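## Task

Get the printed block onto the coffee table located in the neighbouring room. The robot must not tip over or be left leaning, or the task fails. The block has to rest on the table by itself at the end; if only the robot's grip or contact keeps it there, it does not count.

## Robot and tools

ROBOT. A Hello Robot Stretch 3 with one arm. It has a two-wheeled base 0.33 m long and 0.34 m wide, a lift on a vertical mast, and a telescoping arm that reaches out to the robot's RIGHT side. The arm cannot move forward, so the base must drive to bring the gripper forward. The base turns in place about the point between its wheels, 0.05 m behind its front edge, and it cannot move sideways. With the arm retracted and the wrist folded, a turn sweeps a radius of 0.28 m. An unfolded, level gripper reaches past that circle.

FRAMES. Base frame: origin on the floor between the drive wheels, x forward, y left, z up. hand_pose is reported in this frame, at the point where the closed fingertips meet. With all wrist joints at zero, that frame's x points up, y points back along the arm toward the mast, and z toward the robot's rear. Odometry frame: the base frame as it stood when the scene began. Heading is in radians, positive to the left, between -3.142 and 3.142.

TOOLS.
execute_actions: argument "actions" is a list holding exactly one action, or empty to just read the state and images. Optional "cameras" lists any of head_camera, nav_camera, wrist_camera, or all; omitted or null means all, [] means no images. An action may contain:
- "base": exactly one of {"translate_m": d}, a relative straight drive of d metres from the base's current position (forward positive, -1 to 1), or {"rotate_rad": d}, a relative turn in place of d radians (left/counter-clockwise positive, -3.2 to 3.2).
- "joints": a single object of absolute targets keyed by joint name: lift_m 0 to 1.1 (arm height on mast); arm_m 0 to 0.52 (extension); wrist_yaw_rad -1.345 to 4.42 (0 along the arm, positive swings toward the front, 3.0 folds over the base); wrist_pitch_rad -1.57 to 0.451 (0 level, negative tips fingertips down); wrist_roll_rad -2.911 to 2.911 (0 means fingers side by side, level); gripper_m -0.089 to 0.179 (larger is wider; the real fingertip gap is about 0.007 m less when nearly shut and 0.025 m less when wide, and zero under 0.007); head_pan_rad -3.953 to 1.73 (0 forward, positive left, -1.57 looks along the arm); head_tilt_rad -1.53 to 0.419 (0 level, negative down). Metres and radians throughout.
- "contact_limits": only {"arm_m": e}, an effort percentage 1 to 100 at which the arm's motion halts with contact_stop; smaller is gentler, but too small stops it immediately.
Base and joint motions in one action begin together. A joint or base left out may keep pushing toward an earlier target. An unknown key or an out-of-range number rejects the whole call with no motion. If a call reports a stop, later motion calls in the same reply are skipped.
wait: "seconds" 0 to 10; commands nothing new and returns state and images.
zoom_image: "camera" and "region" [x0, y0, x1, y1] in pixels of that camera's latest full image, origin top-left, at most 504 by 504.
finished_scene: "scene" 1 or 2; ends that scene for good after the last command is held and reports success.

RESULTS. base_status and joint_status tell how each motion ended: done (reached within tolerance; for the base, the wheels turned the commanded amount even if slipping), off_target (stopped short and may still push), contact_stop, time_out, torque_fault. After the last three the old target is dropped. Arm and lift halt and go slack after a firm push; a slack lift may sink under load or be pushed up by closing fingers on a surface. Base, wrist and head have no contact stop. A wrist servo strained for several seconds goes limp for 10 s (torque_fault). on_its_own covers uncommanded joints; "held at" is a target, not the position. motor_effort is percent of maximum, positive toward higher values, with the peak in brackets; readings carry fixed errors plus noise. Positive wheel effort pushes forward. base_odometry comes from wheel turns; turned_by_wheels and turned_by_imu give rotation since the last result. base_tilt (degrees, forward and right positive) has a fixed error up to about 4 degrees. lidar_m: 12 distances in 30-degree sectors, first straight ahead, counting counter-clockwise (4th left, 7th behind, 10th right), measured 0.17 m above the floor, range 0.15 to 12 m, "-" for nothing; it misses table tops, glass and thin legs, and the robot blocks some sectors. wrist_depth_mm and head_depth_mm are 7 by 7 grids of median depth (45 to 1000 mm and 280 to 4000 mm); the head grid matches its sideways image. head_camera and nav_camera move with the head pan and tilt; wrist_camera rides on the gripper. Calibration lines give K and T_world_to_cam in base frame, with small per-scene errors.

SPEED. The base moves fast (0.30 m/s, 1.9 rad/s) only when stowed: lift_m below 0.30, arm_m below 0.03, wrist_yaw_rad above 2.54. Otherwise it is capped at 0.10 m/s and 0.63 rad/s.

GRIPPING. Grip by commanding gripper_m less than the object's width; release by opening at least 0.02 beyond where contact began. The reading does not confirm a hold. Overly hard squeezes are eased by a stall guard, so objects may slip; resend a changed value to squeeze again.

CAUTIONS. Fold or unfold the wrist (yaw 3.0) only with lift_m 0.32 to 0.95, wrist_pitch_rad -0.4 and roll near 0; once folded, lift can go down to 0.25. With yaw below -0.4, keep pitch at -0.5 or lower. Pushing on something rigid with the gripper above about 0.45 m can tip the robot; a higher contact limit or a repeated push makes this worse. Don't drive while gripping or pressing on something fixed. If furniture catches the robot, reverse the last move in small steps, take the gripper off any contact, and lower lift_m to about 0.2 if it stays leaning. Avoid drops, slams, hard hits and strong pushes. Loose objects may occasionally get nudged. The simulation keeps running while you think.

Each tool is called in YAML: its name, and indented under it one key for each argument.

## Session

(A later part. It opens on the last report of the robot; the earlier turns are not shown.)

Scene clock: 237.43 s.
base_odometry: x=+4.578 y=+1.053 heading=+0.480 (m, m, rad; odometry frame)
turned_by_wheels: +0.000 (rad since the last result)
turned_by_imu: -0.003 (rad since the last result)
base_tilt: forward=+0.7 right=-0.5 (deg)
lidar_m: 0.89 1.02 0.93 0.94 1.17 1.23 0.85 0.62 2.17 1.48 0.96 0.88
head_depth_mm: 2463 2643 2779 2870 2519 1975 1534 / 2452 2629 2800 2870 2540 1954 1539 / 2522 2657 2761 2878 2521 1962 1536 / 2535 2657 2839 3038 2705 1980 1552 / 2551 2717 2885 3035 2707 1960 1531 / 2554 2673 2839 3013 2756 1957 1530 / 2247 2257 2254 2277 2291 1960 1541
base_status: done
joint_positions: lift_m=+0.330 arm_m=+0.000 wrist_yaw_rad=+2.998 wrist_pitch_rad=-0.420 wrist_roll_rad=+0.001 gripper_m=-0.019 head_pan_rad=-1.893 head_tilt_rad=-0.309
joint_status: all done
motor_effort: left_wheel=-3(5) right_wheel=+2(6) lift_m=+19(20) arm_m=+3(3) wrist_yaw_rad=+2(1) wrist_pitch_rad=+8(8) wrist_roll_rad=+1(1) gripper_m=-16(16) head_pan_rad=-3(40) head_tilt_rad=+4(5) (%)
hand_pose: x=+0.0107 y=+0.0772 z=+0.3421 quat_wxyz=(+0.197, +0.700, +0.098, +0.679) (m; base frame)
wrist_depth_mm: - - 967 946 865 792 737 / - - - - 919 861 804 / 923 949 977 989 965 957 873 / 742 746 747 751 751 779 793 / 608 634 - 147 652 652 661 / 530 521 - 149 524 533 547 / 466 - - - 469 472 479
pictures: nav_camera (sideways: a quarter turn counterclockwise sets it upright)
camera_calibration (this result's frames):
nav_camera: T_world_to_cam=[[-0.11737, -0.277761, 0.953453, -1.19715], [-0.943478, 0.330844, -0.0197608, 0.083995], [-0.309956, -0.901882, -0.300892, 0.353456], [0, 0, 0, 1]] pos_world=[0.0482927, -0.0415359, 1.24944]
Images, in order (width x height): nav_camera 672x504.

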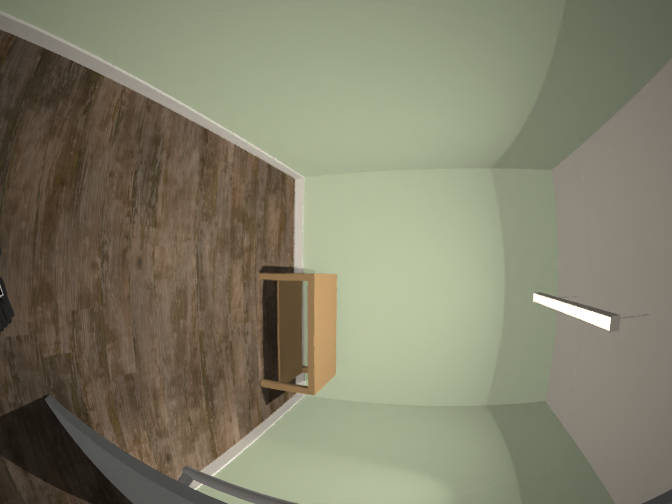

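Same layout, ~0.1 farther.

execute_actions:
  actions:
    - {"base":{"rotate_rad":-2.15},"joints":{"lift_m":0.27,"head_pan_rad":0,"head_tilt_rad":-0.5}}
  cameras: []

execute_actions:
  actions:
    - {"base":{"translate_m":1.0}}
  cameras: []

execute_actions:
  actions:
    - {"base":{"translate_m":0.65}}
  cameras: []

execute_actions:
  actions:
    - {"base":{"rotate_rad":1.75},"joints":{"head_pan_rad":-1.57,"head_tilt_rad":-0.9}}
  cameras: []

execute_actions:
  actions:
    - {"joints":{"lift_m":0.6}}
  cameras: []

execute_actions:
  actions:
    - {"joints":{"wrist_yaw_rad":0}}
  cameras: ["head_camera"]

execute_actions:
  actions:
    - {"joints":{"arm_m":0.35}}
  cameras: ["wrist_camera"]

Scene clock: 247.40 s.
base_odometry: x=+4.578 y=+1.053 heading=-1.670 (m, m, rad; odometry frame)
turned_by_wheels: -2.150 (rad since the last result)
turned_by_imu: -2.140 (rad since the last result)
base_tilt: forward=+0.7 right=-0.6 (deg)
lidar_m: 2.17 1.56 0.98 0.88 0.89 1.04 0.93 0.94 1.14 1.24 1.00 0.62
head_depth_mm: 2365 2413 2533 2504 2001 1599 1333 / 2631 2799 3110 2621 2021 1595 1327 / 2570 2777 2818 2637 2046 1603 1325 / 2492 2728 2816 2675 2015 1605 1318 / 2469 2650 2827 2597 2043 1604 1328 / 2413 2635 2886 2867 2029 1612 1335 / 2378 2569 2822 2811 2048 1614 1332
base_status: done
joint_positions: lift_m=+0.271 arm_m=+0.000 wrist_yaw_rad=+2.998 wrist_pitch_rad=-0.420 wrist_roll_rad=+0.001 gripper_m=-0.019 head_pan_rad=-0.007 head_tilt_rad=-0.495
joint_status: all done
motor_effort: left_wheel=+2(11) right_wheel=-1(4) lift_m=+7(18) arm_m=+3(4) wrist_yaw_rad=+2(1) wrist_pitch_rad=+8(8) wrist_roll_rad=+1(1) gripper_m=-16(17) head_pan_rad=+4(42) head_tilt_rad=-3(22) (%)
hand_pose: x=+0.0107 y=+0.0772 z=+0.2829 quat_wxyz=(+0.197, +0.700, +0.098, +0.679) (m; base frame)
wrist_depth_mm: 710 - 832 840 942 - - / 789 816 904 957 - - - / 782 814 825 859 859 848 903 / 641 655 677 655 671 666 682 / 534 534 - 147 563 550 552 / 467 - - 147 456 470 484 / - - - - 404 414 413
pictures: none
No camera images: the call's "cameras" was empty. Leave "cameras" out to get every camera's image.

Scene clock: 252.50 s.
base_odometry: x=+4.480 y=+0.058 heading=-1.669 (m, m, rad; odometry frame)
turned_by_wheels: +0.000 (rad since the last result)
turned_by_imu: -0.003 (rad since the last result)
base_tilt: forward=+0.6 right=-0.6 (deg)
lidar_m: 1.69 1.19 1.18 1.06 1.07 1.29 1.91 0.60 0.61 0.80 1.07 1.29
head_depth_mm: 1706 1858 2035 2168 1803 1604 1330 / 1669 1814 2015 1797 1715 1592 1321 / 1620 1771 1962 1801 1722 1603 1322 / 1609 1743 1915 1796 1672 1596 1326 / 1582 1730 1863 1789 1618 1604 1323 / 1540 1681 1839 1923 1488 1555 1328 / 1522 1645 1811 1991 2038 1619 1337
base_status: done
joint_positions: lift_m=+0.271 arm_m=+0.000 wrist_yaw_rad=+2.998 wrist_pitch_rad=-0.420 wrist_roll_rad=+0.001 gripper_m=-0.019 head_pan_rad=-0.007 head_tilt_rad=-0.495
joint_status: not commanded
motor_effort: left_wheel=+2(10) right_wheel=-1(4) lift_m=+7(7) arm_m=+2(3) wrist_yaw_rad=+1(2) wrist_pitch_rad=+7(8) wrist_roll_rad=+1(1) gripper_m=-17(17) head_pan_rad=+3(4) head_tilt_rad=-3(3) (%)
hand_pose: x=+0.0107 y=+0.0772 z=+0.2829 quat_wxyz=(+0.197, +0.700, +0.098, +0.679) (m; base frame)
wrist_depth_mm: 858 - - - - - - / 921 946 - - - - - / 829 811 822 842 863 884 883 / 654 648 672 667 667 686 679 / 532 539 - 147 559 547 558 / 461 - - 147 455 473 465 / - - - - 408 409 412
pictures: none
No camera images: the call's "cameras" was empty. Leave "cameras" out to get every camera's image.

Scene clock: 256.37 s.
base_odometry: x=+4.416 y=-0.589 heading=-1.669 (m, m, rad; odometry frame)
turned_by_wheels: +0.000 (rad since the last result)
turned_by_imu: -0.002 (rad since the last result)
base_tilt: forward=+0.7 right=-0.5 (deg)
lidar_m: 1.22 0.60 1.32 1.18 1.19 1.43 2.55 1.14 1.05 0.95 0.95 0.77
head_depth_mm: 1092 1196 1319 1468 1371 1036 925 / 1076 1176 1289 1434 1307 1037 931 / 1050 1148 1259 1397 1317 1040 908 / 1030 1126 1234 1372 1309 1042 885 / 1018 1101 1205 1333 1321 1047 883 / 996 1080 1179 1303 1375 1045 870 / 985 1065 1156 1269 1360 1048 867
base_status: done
joint_positions: lift_m=+0.271 arm_m=+0.000 wrist_yaw_rad=+2.998 wrist_pitch_rad=-0.420 wrist_roll_rad=+0.001 gripper_m=-0.019 head_pan_rad=-0.007 head_tilt_rad=-0.495
joint_status: not commanded
motor_effort: left_wheel=+2(11) right_wheel=-1(3) lift_m=+7(7) arm_m=+2(3) wrist_yaw_rad=+1(2) wrist_pitch_rad=+8(8) wrist_roll_rad=+1(1) gripper_m=-17(17) head_pan_rad=+4(4) head_tilt_rad=-2(3) (%)
hand_pose: x=+0.0107 y=+0.0772 z=+0.2829 quat_wxyz=(+0.197, +0.700, +0.098, +0.679) (m; base frame)
wrist_depth_mm: 990 - - - - - - / - - - - - - - / 811 807 822 839 844 837 770 / 645 640 662 664 665 694 555 / 538 538 - 148 566 554 570 / 469 - - 148 452 470 475 / - - - - 407 410 411
pictures: none
No camera images: the call's "cameras" was empty. Leave "cameras" out to get every camera's image.

Scene clock: 258.67 s.
base_odometry: x=+4.416 y=-0.589 heading=+0.081 (m, m, rad; odometry frame)
turned_by_wheels: +1.750 (rad since the last result)
turned_by_imu: +1.739 (rad since the last result)
base_tilt: forward=+0.7 right=-0.6 (deg)
lidar_m: 1.18 1.22 1.65 1.15 1.14 0.98 0.94 0.77 0.79 1.07 0.60 1.23
head_depth_mm: 1102 1284 1264 1070 1256 1253 1125 / 1095 1279 1272 1072 1258 1266 1140 / 1094 1282 1271 1077 1259 1255 1155 / 1099 1276 1270 1074 1268 1263 1162 / 1093 1276 1278 1073 1272 1272 1129 / 1095 1276 1442 1080 1132 1270 1132 / 1095 1271 1516 1690 1455 1273 1143
base_status: done
joint_positions: lift_m=+0.271 arm_m=+0.000 wrist_yaw_rad=+2.998 wrist_pitch_rad=-0.420 wrist_roll_rad=+0.001 gripper_m=-0.019 head_pan_rad=-1.563 head_tilt_rad=-0.889
joint_status: all done
motor_effort: left_wheel=-2(7) right_wheel=+2(7) lift_m=+7(7) arm_m=+3(3) wrist_yaw_rad=+1(1) wrist_pitch_rad=+8(7) wrist_roll_rad=+1(1) gripper_m=-17(17) head_pan_rad=-3(41) head_tilt_rad=-6(36) (%)
hand_pose: x=+0.0107 y=+0.0771 z=+0.2829 quat_wxyz=(+0.197, +0.700, +0.098, +0.679) (m; base frame)
wrist_depth_mm: 878 - - - - - - / 919 974 - - - - - / 810 812 841 861 850 875 877 / 652 662 661 671 674 683 679 / 536 538 - 147 559 553 568 / 468 - - 147 454 463 478 / - - - - 409 408 413
pictures: none
No camera images: the call's "cameras" was empty. Leave "cameras" out to get every camera's image.

Scene clock: 262.50 s.
base_odometry: x=+4.416 y=-0.589 heading=+0.081 (m, m, rad; odometry frame)
turned_by_wheels: +0.000 (rad since the last result)
turned_by_imu: -0.001 (rad since the last result)
base_tilt: forward=+0.7 right=-0.5 (deg)
lidar_m: 1.18 1.22 1.65 1.15 1.14 0.99 0.94 0.77 0.78 1.07 0.60 1.23
head_depth_mm: 1105 1291 1273 1064 1265 1268 - / 1101 1275 1284 1069 1260 1274 - / 1098 1276 1277 1074 1263 1297 - / 1099 1284 1275 1073 1269 1287 1115 / 1096 1277 1281 1071 1272 1270 1128 / 1087 1275 1435 1074 1127 1268 1136 / 1101 1270 1519 1688 1447 1269 1137
base_status: not commanded
joint_positions: lift_m=+0.599 arm_m=+0.000 wrist_yaw_rad=+2.998 wrist_pitch_rad=-0.420 wrist_roll_rad=+0.001 gripper_m=-0.019 head_pan_rad=-1.563 head_tilt_rad=-0.889
joint_status: all done
motor_effort: left_wheel=-2(2) right_wheel=+2(2) lift_m=+27(28) arm_m=+2(3) wrist_yaw_rad=+1(1) wrist_pitch_rad=+8(8) wrist_roll_rad=+1(1) gripper_m=-17(17) head_pan_rad=-3(3) head_tilt_rad=-5(6) (%)
hand_pose: x=+0.0107 y=+0.0771 z=+0.6116 quat_wxyz=(+0.197, +0.700, +0.098, +0.679) (m; base frame)
wrist_depth_mm: 855 - - - - - - / 911 - - - - - - / 989 - - - - - - / - - - - - - - / 973 976 - 148 - - - / 847 859 - 793 834 879 841 / 732 733 709 750 738 752 749
pictures: none
No camera images: the call's "cameras" was empty. Leave "cameras" out to get every camera's image.

Scene clock: 265.00 s.
base_odometry: x=+4.416 y=-0.589 heading=+0.081 (m, m, rad; odometry frame)
turned_by_wheels: +0.000 (rad since the last result)
turned_by_imu: -0.001 (rad since the last result)
base_tilt: forward=+0.7 right=-0.5 (deg)
lidar_m: 1.18 1.22 1.65 1.15 1.14 0.98 0.95 0.77 0.79 1.07 0.60 1.23
head_depth_mm: 1102 1287 1268 1061 1261 1273 - / 1098 1273 1269 1069 1261 1282 - / 1096 1279 1266 1077 1263 1282 - / 1096 1276 1273 1072 1258 1273 1149 / 1098 1270 1275 1077 1268 1277 1129 / 1090 1274 1445 1081 1128 1266 1126 / 1095 1274 1522 1669 1450 1270 1137
base_status: not commanded
joint_positions: lift_m=+0.599 arm_m=+0.000 wrist_yaw_rad=+0.003 wrist_pitch_rad=-0.420 wrist_roll_rad=+0.001 gripper_m=-0.019 head_pan_rad=-1.563 head_tilt_rad=-0.889
joint_status: all done
motor_effort: left_wheel=-2(2) right_wheel=+2(2) lift_m=+27(27) arm_m=+2(2) wrist_yaw_rad=-1(2) wrist_pitch_rad=+8(8) wrist_roll_rad=+1(1) gripper_m=-17(17) head_pan_rad=-3(4) head_tilt_rad=-6(6) (%)
hand_pose: x=-0.0209 y=-0.3689 z=+0.6116 quat_wxyz=(+0.692, +0.148, -0.691, -0.147) (m; base frame)
wrist_depth_mm: 924 909 890 881 881 843 874 / - 990 795 792 817 895 919 / - - 581 586 589 609 618 / - 451 455 465 471 472 480 / 987 432 409 147 404 403 400 / 812 535 634 643 649 696 687 / 724 733 719 717 700 637 618
pictures: head_camera (sideways: a quarter turn clockwise sets it upright)
camera_calibration (this result's frames):
head_camera: T_world_to_cam=[[-0.0151856, 0.790329, -0.612494, 0.811543], [0.999734, 0.0226212, 0.0044026, -0.00944279], [0.0173349, -0.612265, -0.790463, 0.982039], [0, 0, 0, 1]] pos_world=[0.00474058, -0.039904, 1.27337]
Images, in order (width x height): head_camera 896x504.

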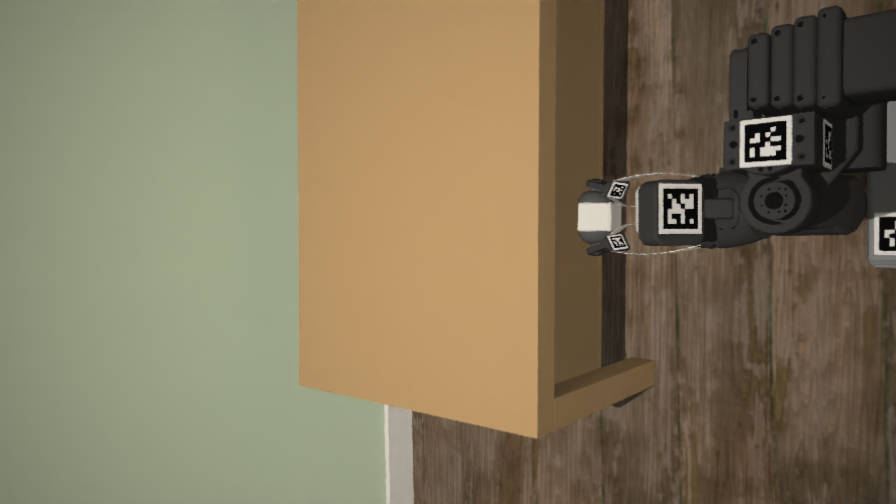

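Scene clock: 268.77 s.
base_odometry: x=+4.416 y=-0.589 heading=+0.081 (m, m, rad; odometry frame)
turned_by_wheels: +0.000 (rad since the last result)
turned_by_imu: -0.001 (rad since the last result)
base_tilt: forward=+0.7 right=-0.5 (deg)
lidar_m: 1.18 1.22 1.65 1.15 1.14 0.98 0.94 0.77 0.79 1.07 0.60 1.23
head_depth_mm: 1107 1281 1255 1069 1259 1257 1137 / 1102 1273 1262 1087 - 1239 1141 / 1097 1277 1316 1011 1256 1265 1145 / 1099 1279 1304 1051 1265 1269 1152 / 1096 1276 1289 1075 1262 1271 1140 / 1092 1274 1441 1077 1132 1275 1134 / 1095 1272 1517 1684 1444 1270 1137
base_status: not commanded
joint_positions: lift_m=+0.599 arm_m=+0.350 wrist_yaw_rad=+0.001 wrist_pitch_rad=-0.420 wrist_roll_rad=+0.001 gripper_m=-0.019 head_pan_rad=-1.563 head_tilt_rad=-0.889
joint_status: all done
motor_effort: left_wheel=-3(2) right_wheel=+2(2) lift_m=+27(27) arm_m=+4(4) wrist_yaw_rad=+0(2) wrist_pitch_rad=+7(8) wrist_roll_rad=+1(1) gripper_m=-17(17) head_pan_rad=-3(3) head_tilt_rad=-6(6) (%)
hand_pose: x=-0.0212 y=-0.7188 z=+0.6116 quat_wxyz=(+0.691, +0.148, -0.692, -0.147) (m; base frame)
wrist_depth_mm: 578 569 574 568 558 560 549 / 645 633 623 620 609 602 605 / 696 669 677 662 671 656 670 / 776 441 454 457 467 474 477 / 833 368 378 148 395 386 388 / 317 318 310 303 317 332 333 / 275 277 279 280 283 286 285
pictures: wrist_camera
camera_calibration (this result's frames):
wrist_camera: T_world_to_cam=[[-0.998373, -0.0497307, 0.027894, -0.0666964], [-0.0523528, 0.605656, -0.794003, 0.944854], [0.0225921, -0.794171, -0.607274, -0.037686], [0, 0, 0, 1]] pos_world=[-0.0162708, -0.605502, 0.729191]
Images, in order (width x height): wrist_camera 644x364.

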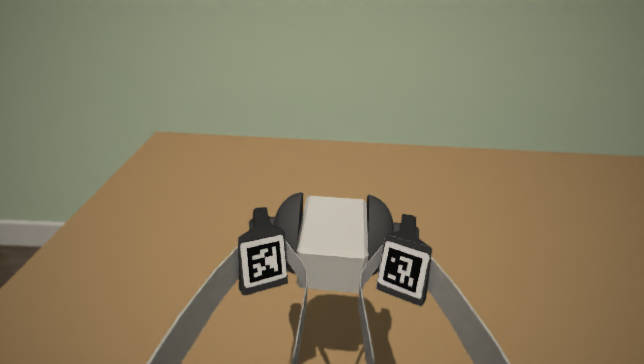

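execute_actions:
  actions:
    - {"joints":{"lift_m":0.463}}
  cameras: []

execute_actions:
  actions:
    - {"joints":{"gripper_m":0.12}}
  cameras: []

execute_actions:
  actions:
    - {"joints":{"arm_m":0.1}}
  cameras: ["wrist_camera"]

finished_scene:
  scene: 2

Scene clock: 275.77 s.
base_odometry: x=+4.416 y=-0.589 heading=+0.081 (m, m, rad; odometry frame)
turned_by_wheels: +0.000 (rad since the last result)
turned_by_imu: -0.001 (rad since the last result)
base_tilt: forward=+0.7 right=-0.5 (deg)
lidar_m: 1.18 1.22 1.65 1.15 1.14 0.98 0.94 0.77 0.79 1.07 0.60 1.23
head_depth_mm: 1099 1284 1265 1060 1265 1253 1122 / 1103 1285 1267 1074 1253 1285 - / 1101 1272 1268 1124 1293 1266 1139 / 1101 1271 1272 1095 1265 1247 1156 / 1097 1269 1283 1071 1258 1260 1136 / 1096 1272 1443 1082 1133 1266 1131 / 1104 1265 1538 1662 1445 1270 1138
base_status: not commanded
joint_positions: lift_m=+0.464 arm_m=+0.350 wrist_yaw_rad=+0.001 wrist_pitch_rad=-0.420 wrist_roll_rad=+0.001 gripper_m=-0.019 head_pan_rad=-1.563 head_tilt_rad=-0.889
joint_status: all done
motor_effort: left_wheel=-2(3) right_wheel=+2(2) lift_m=+7(25) arm_m=+4(5) wrist_yaw_rad=-1(1) wrist_pitch_rad=+8(8) wrist_roll_rad=+1(1) gripper_m=-16(17) head_pan_rad=-4(4) head_tilt_rad=-6(6) (%)
hand_pose: x=-0.0212 y=-0.7188 z=+0.4759 quat_wxyz=(+0.691, +0.148, -0.692, -0.147) (m; base frame)
wrist_depth_mm: 577 570 568 568 567 546 553 / 635 392 402 408 418 426 438 / 287 292 294 295 307 308 312 / 227 231 233 235 238 241 245 / 191 191 193 148 200 197 200 / 162 163 160 155 162 169 170 / 142 143 142 143 144 147 147
pictures: none
No camera images: the call's "cameras" was empty. Leave "cameras" out to get every camera's image.

Scene clock: 277.67 s.
base_odometry: x=+4.416 y=-0.589 heading=+0.081 (m, m, rad; odometry frame)
turned_by_wheels: +0.000 (rad since the last result)
turned_by_imu: +0.000 (rad since the last result)
base_tilt: forward=+0.7 right=-0.5 (deg)
lidar_m: 1.18 1.22 1.65 1.15 1.14 0.99 0.94 0.77 0.79 1.07 0.60 1.23
head_depth_mm: 1107 1282 1266 1058 1256 1257 1121 / 1103 1288 1264 1070 1265 1279 - / 1098 1283 1270 1129 1303 1264 1141 / 1099 1276 1280 1089 1270 1262 1142 / 1096 1281 1278 1082 1267 1266 1122 / 1097 1277 1443 1081 1136 1258 1132 / 1096 1275 1521 1682 1446 1278 1134
base_status: not commanded
joint_positions: lift_m=+0.464 arm_m=+0.350 wrist_yaw_rad=+0.001 wrist_pitch_rad=-0.420 wrist_roll_rad=+0.001 gripper_m=+0.120 head_pan_rad=-1.563 head_tilt_rad=-0.889
joint_status: all done
motor_effort: left_wheel=-2(3) right_wheel=+2(2) lift_m=+7(7) arm_m=+4(5) wrist_yaw_rad=-1(1) wrist_pitch_rad=+8(8) wrist_roll_rad=+1(1) gripper_m=+0(81) head_pan_rad=-4(2) head_tilt_rad=-6(6) (%)
hand_pose: x=-0.0212 y=-0.7188 z=+0.4759 quat_wxyz=(+0.691, +0.148, -0.692, -0.147) (m; base frame)
wrist_depth_mm: 584 570 586 553 551 552 549 / 639 395 402 406 420 429 434 / 289 289 298 299 304 305 311 / 229 232 232 235 238 241 245 / 190 192 192 160 196 205 200 / 162 160 164 155 167 - 169 / 145 142 143 145 144 146 147
pictures: none
No camera images: the call's "cameras" was empty. Leave "cameras" out to get every camera's image.

Scene clock: 280.73 s.
base_odometry: x=+4.416 y=-0.589 heading=+0.081 (m, m, rad; odometry frame)
turned_by_wheels: +0.000 (rad since the last result)
turned_by_imu: -0.001 (rad since the last result)
base_tilt: forward=+0.7 right=-0.5 (deg)
lidar_m: 1.18 1.22 1.64 1.15 1.14 0.98 0.94 0.77 0.79 1.07 0.60 1.23
head_depth_mm: 1105 1292 1254 1063 1257 1261 1128 / 1103 1281 1269 1071 1264 1301 - / 1106 1278 1265 1072 1254 - 1147 / 1108 1286 1284 1074 1273 1260 1147 / 1090 1284 1277 1078 1273 1268 1136 / 1093 1275 1447 1082 1132 1270 1133 / 1105 1278 1526 1674 1446 1276 1131
base_status: not commanded
joint_positions: lift_m=+0.464 arm_m=+0.100 wrist_yaw_rad=+0.001 wrist_pitch_rad=-0.420 wrist_roll_rad=+0.001 gripper_m=+0.120 head_pan_rad=-1.563 head_tilt_rad=-0.889
joint_status: all done
motor_effort: left_wheel=-2(3) right_wheel=+2(2) lift_m=+6(7) arm_m=-6(7) wrist_yaw_rad=+0(1) wrist_pitch_rad=+7(8) wrist_roll_rad=+1(1) gripper_m=+0(0) head_pan_rad=-4(2) head_tilt_rad=-5(6) (%)
hand_pose: x=-0.0212 y=-0.4695 z=+0.4759 quat_wxyz=(+0.691, +0.148, -0.692, -0.147) (m; base frame)
wrist_depth_mm: 812 794 623 650 766 744 746 / 878 396 404 390 419 430 441 / 288 291 298 303 304 313 316 / 251 249 245 242 239 244 244 / 300 788 559 566 259 246 246 / 343 472 498 511 520 - 530 / 592 467 570 568 474 467 464
pictures: wrist_camera
camera_calibration (this result's frames):
wrist_camera: T_world_to_cam=[[-0.998374, -0.0497191, 0.0278939, -0.0505099], [-0.0523457, 0.605656, -0.794003, 0.686133], [0.022583, -0.794172, -0.607274, 0.0779538], [0, 0, 0, 1]] pos_world=[-0.0162721, -0.356163, 0.59354]
Images, in order (width x height): wrist_camera 644x364.

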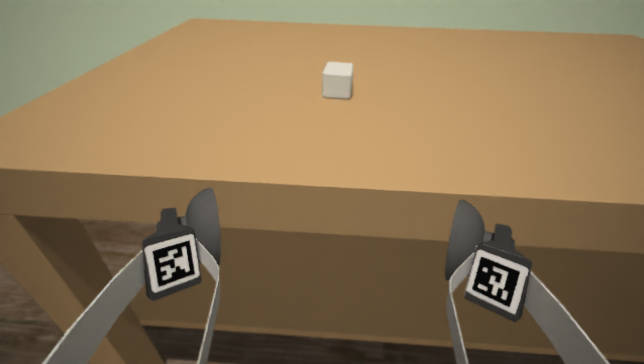

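The scene is finished: the task was done.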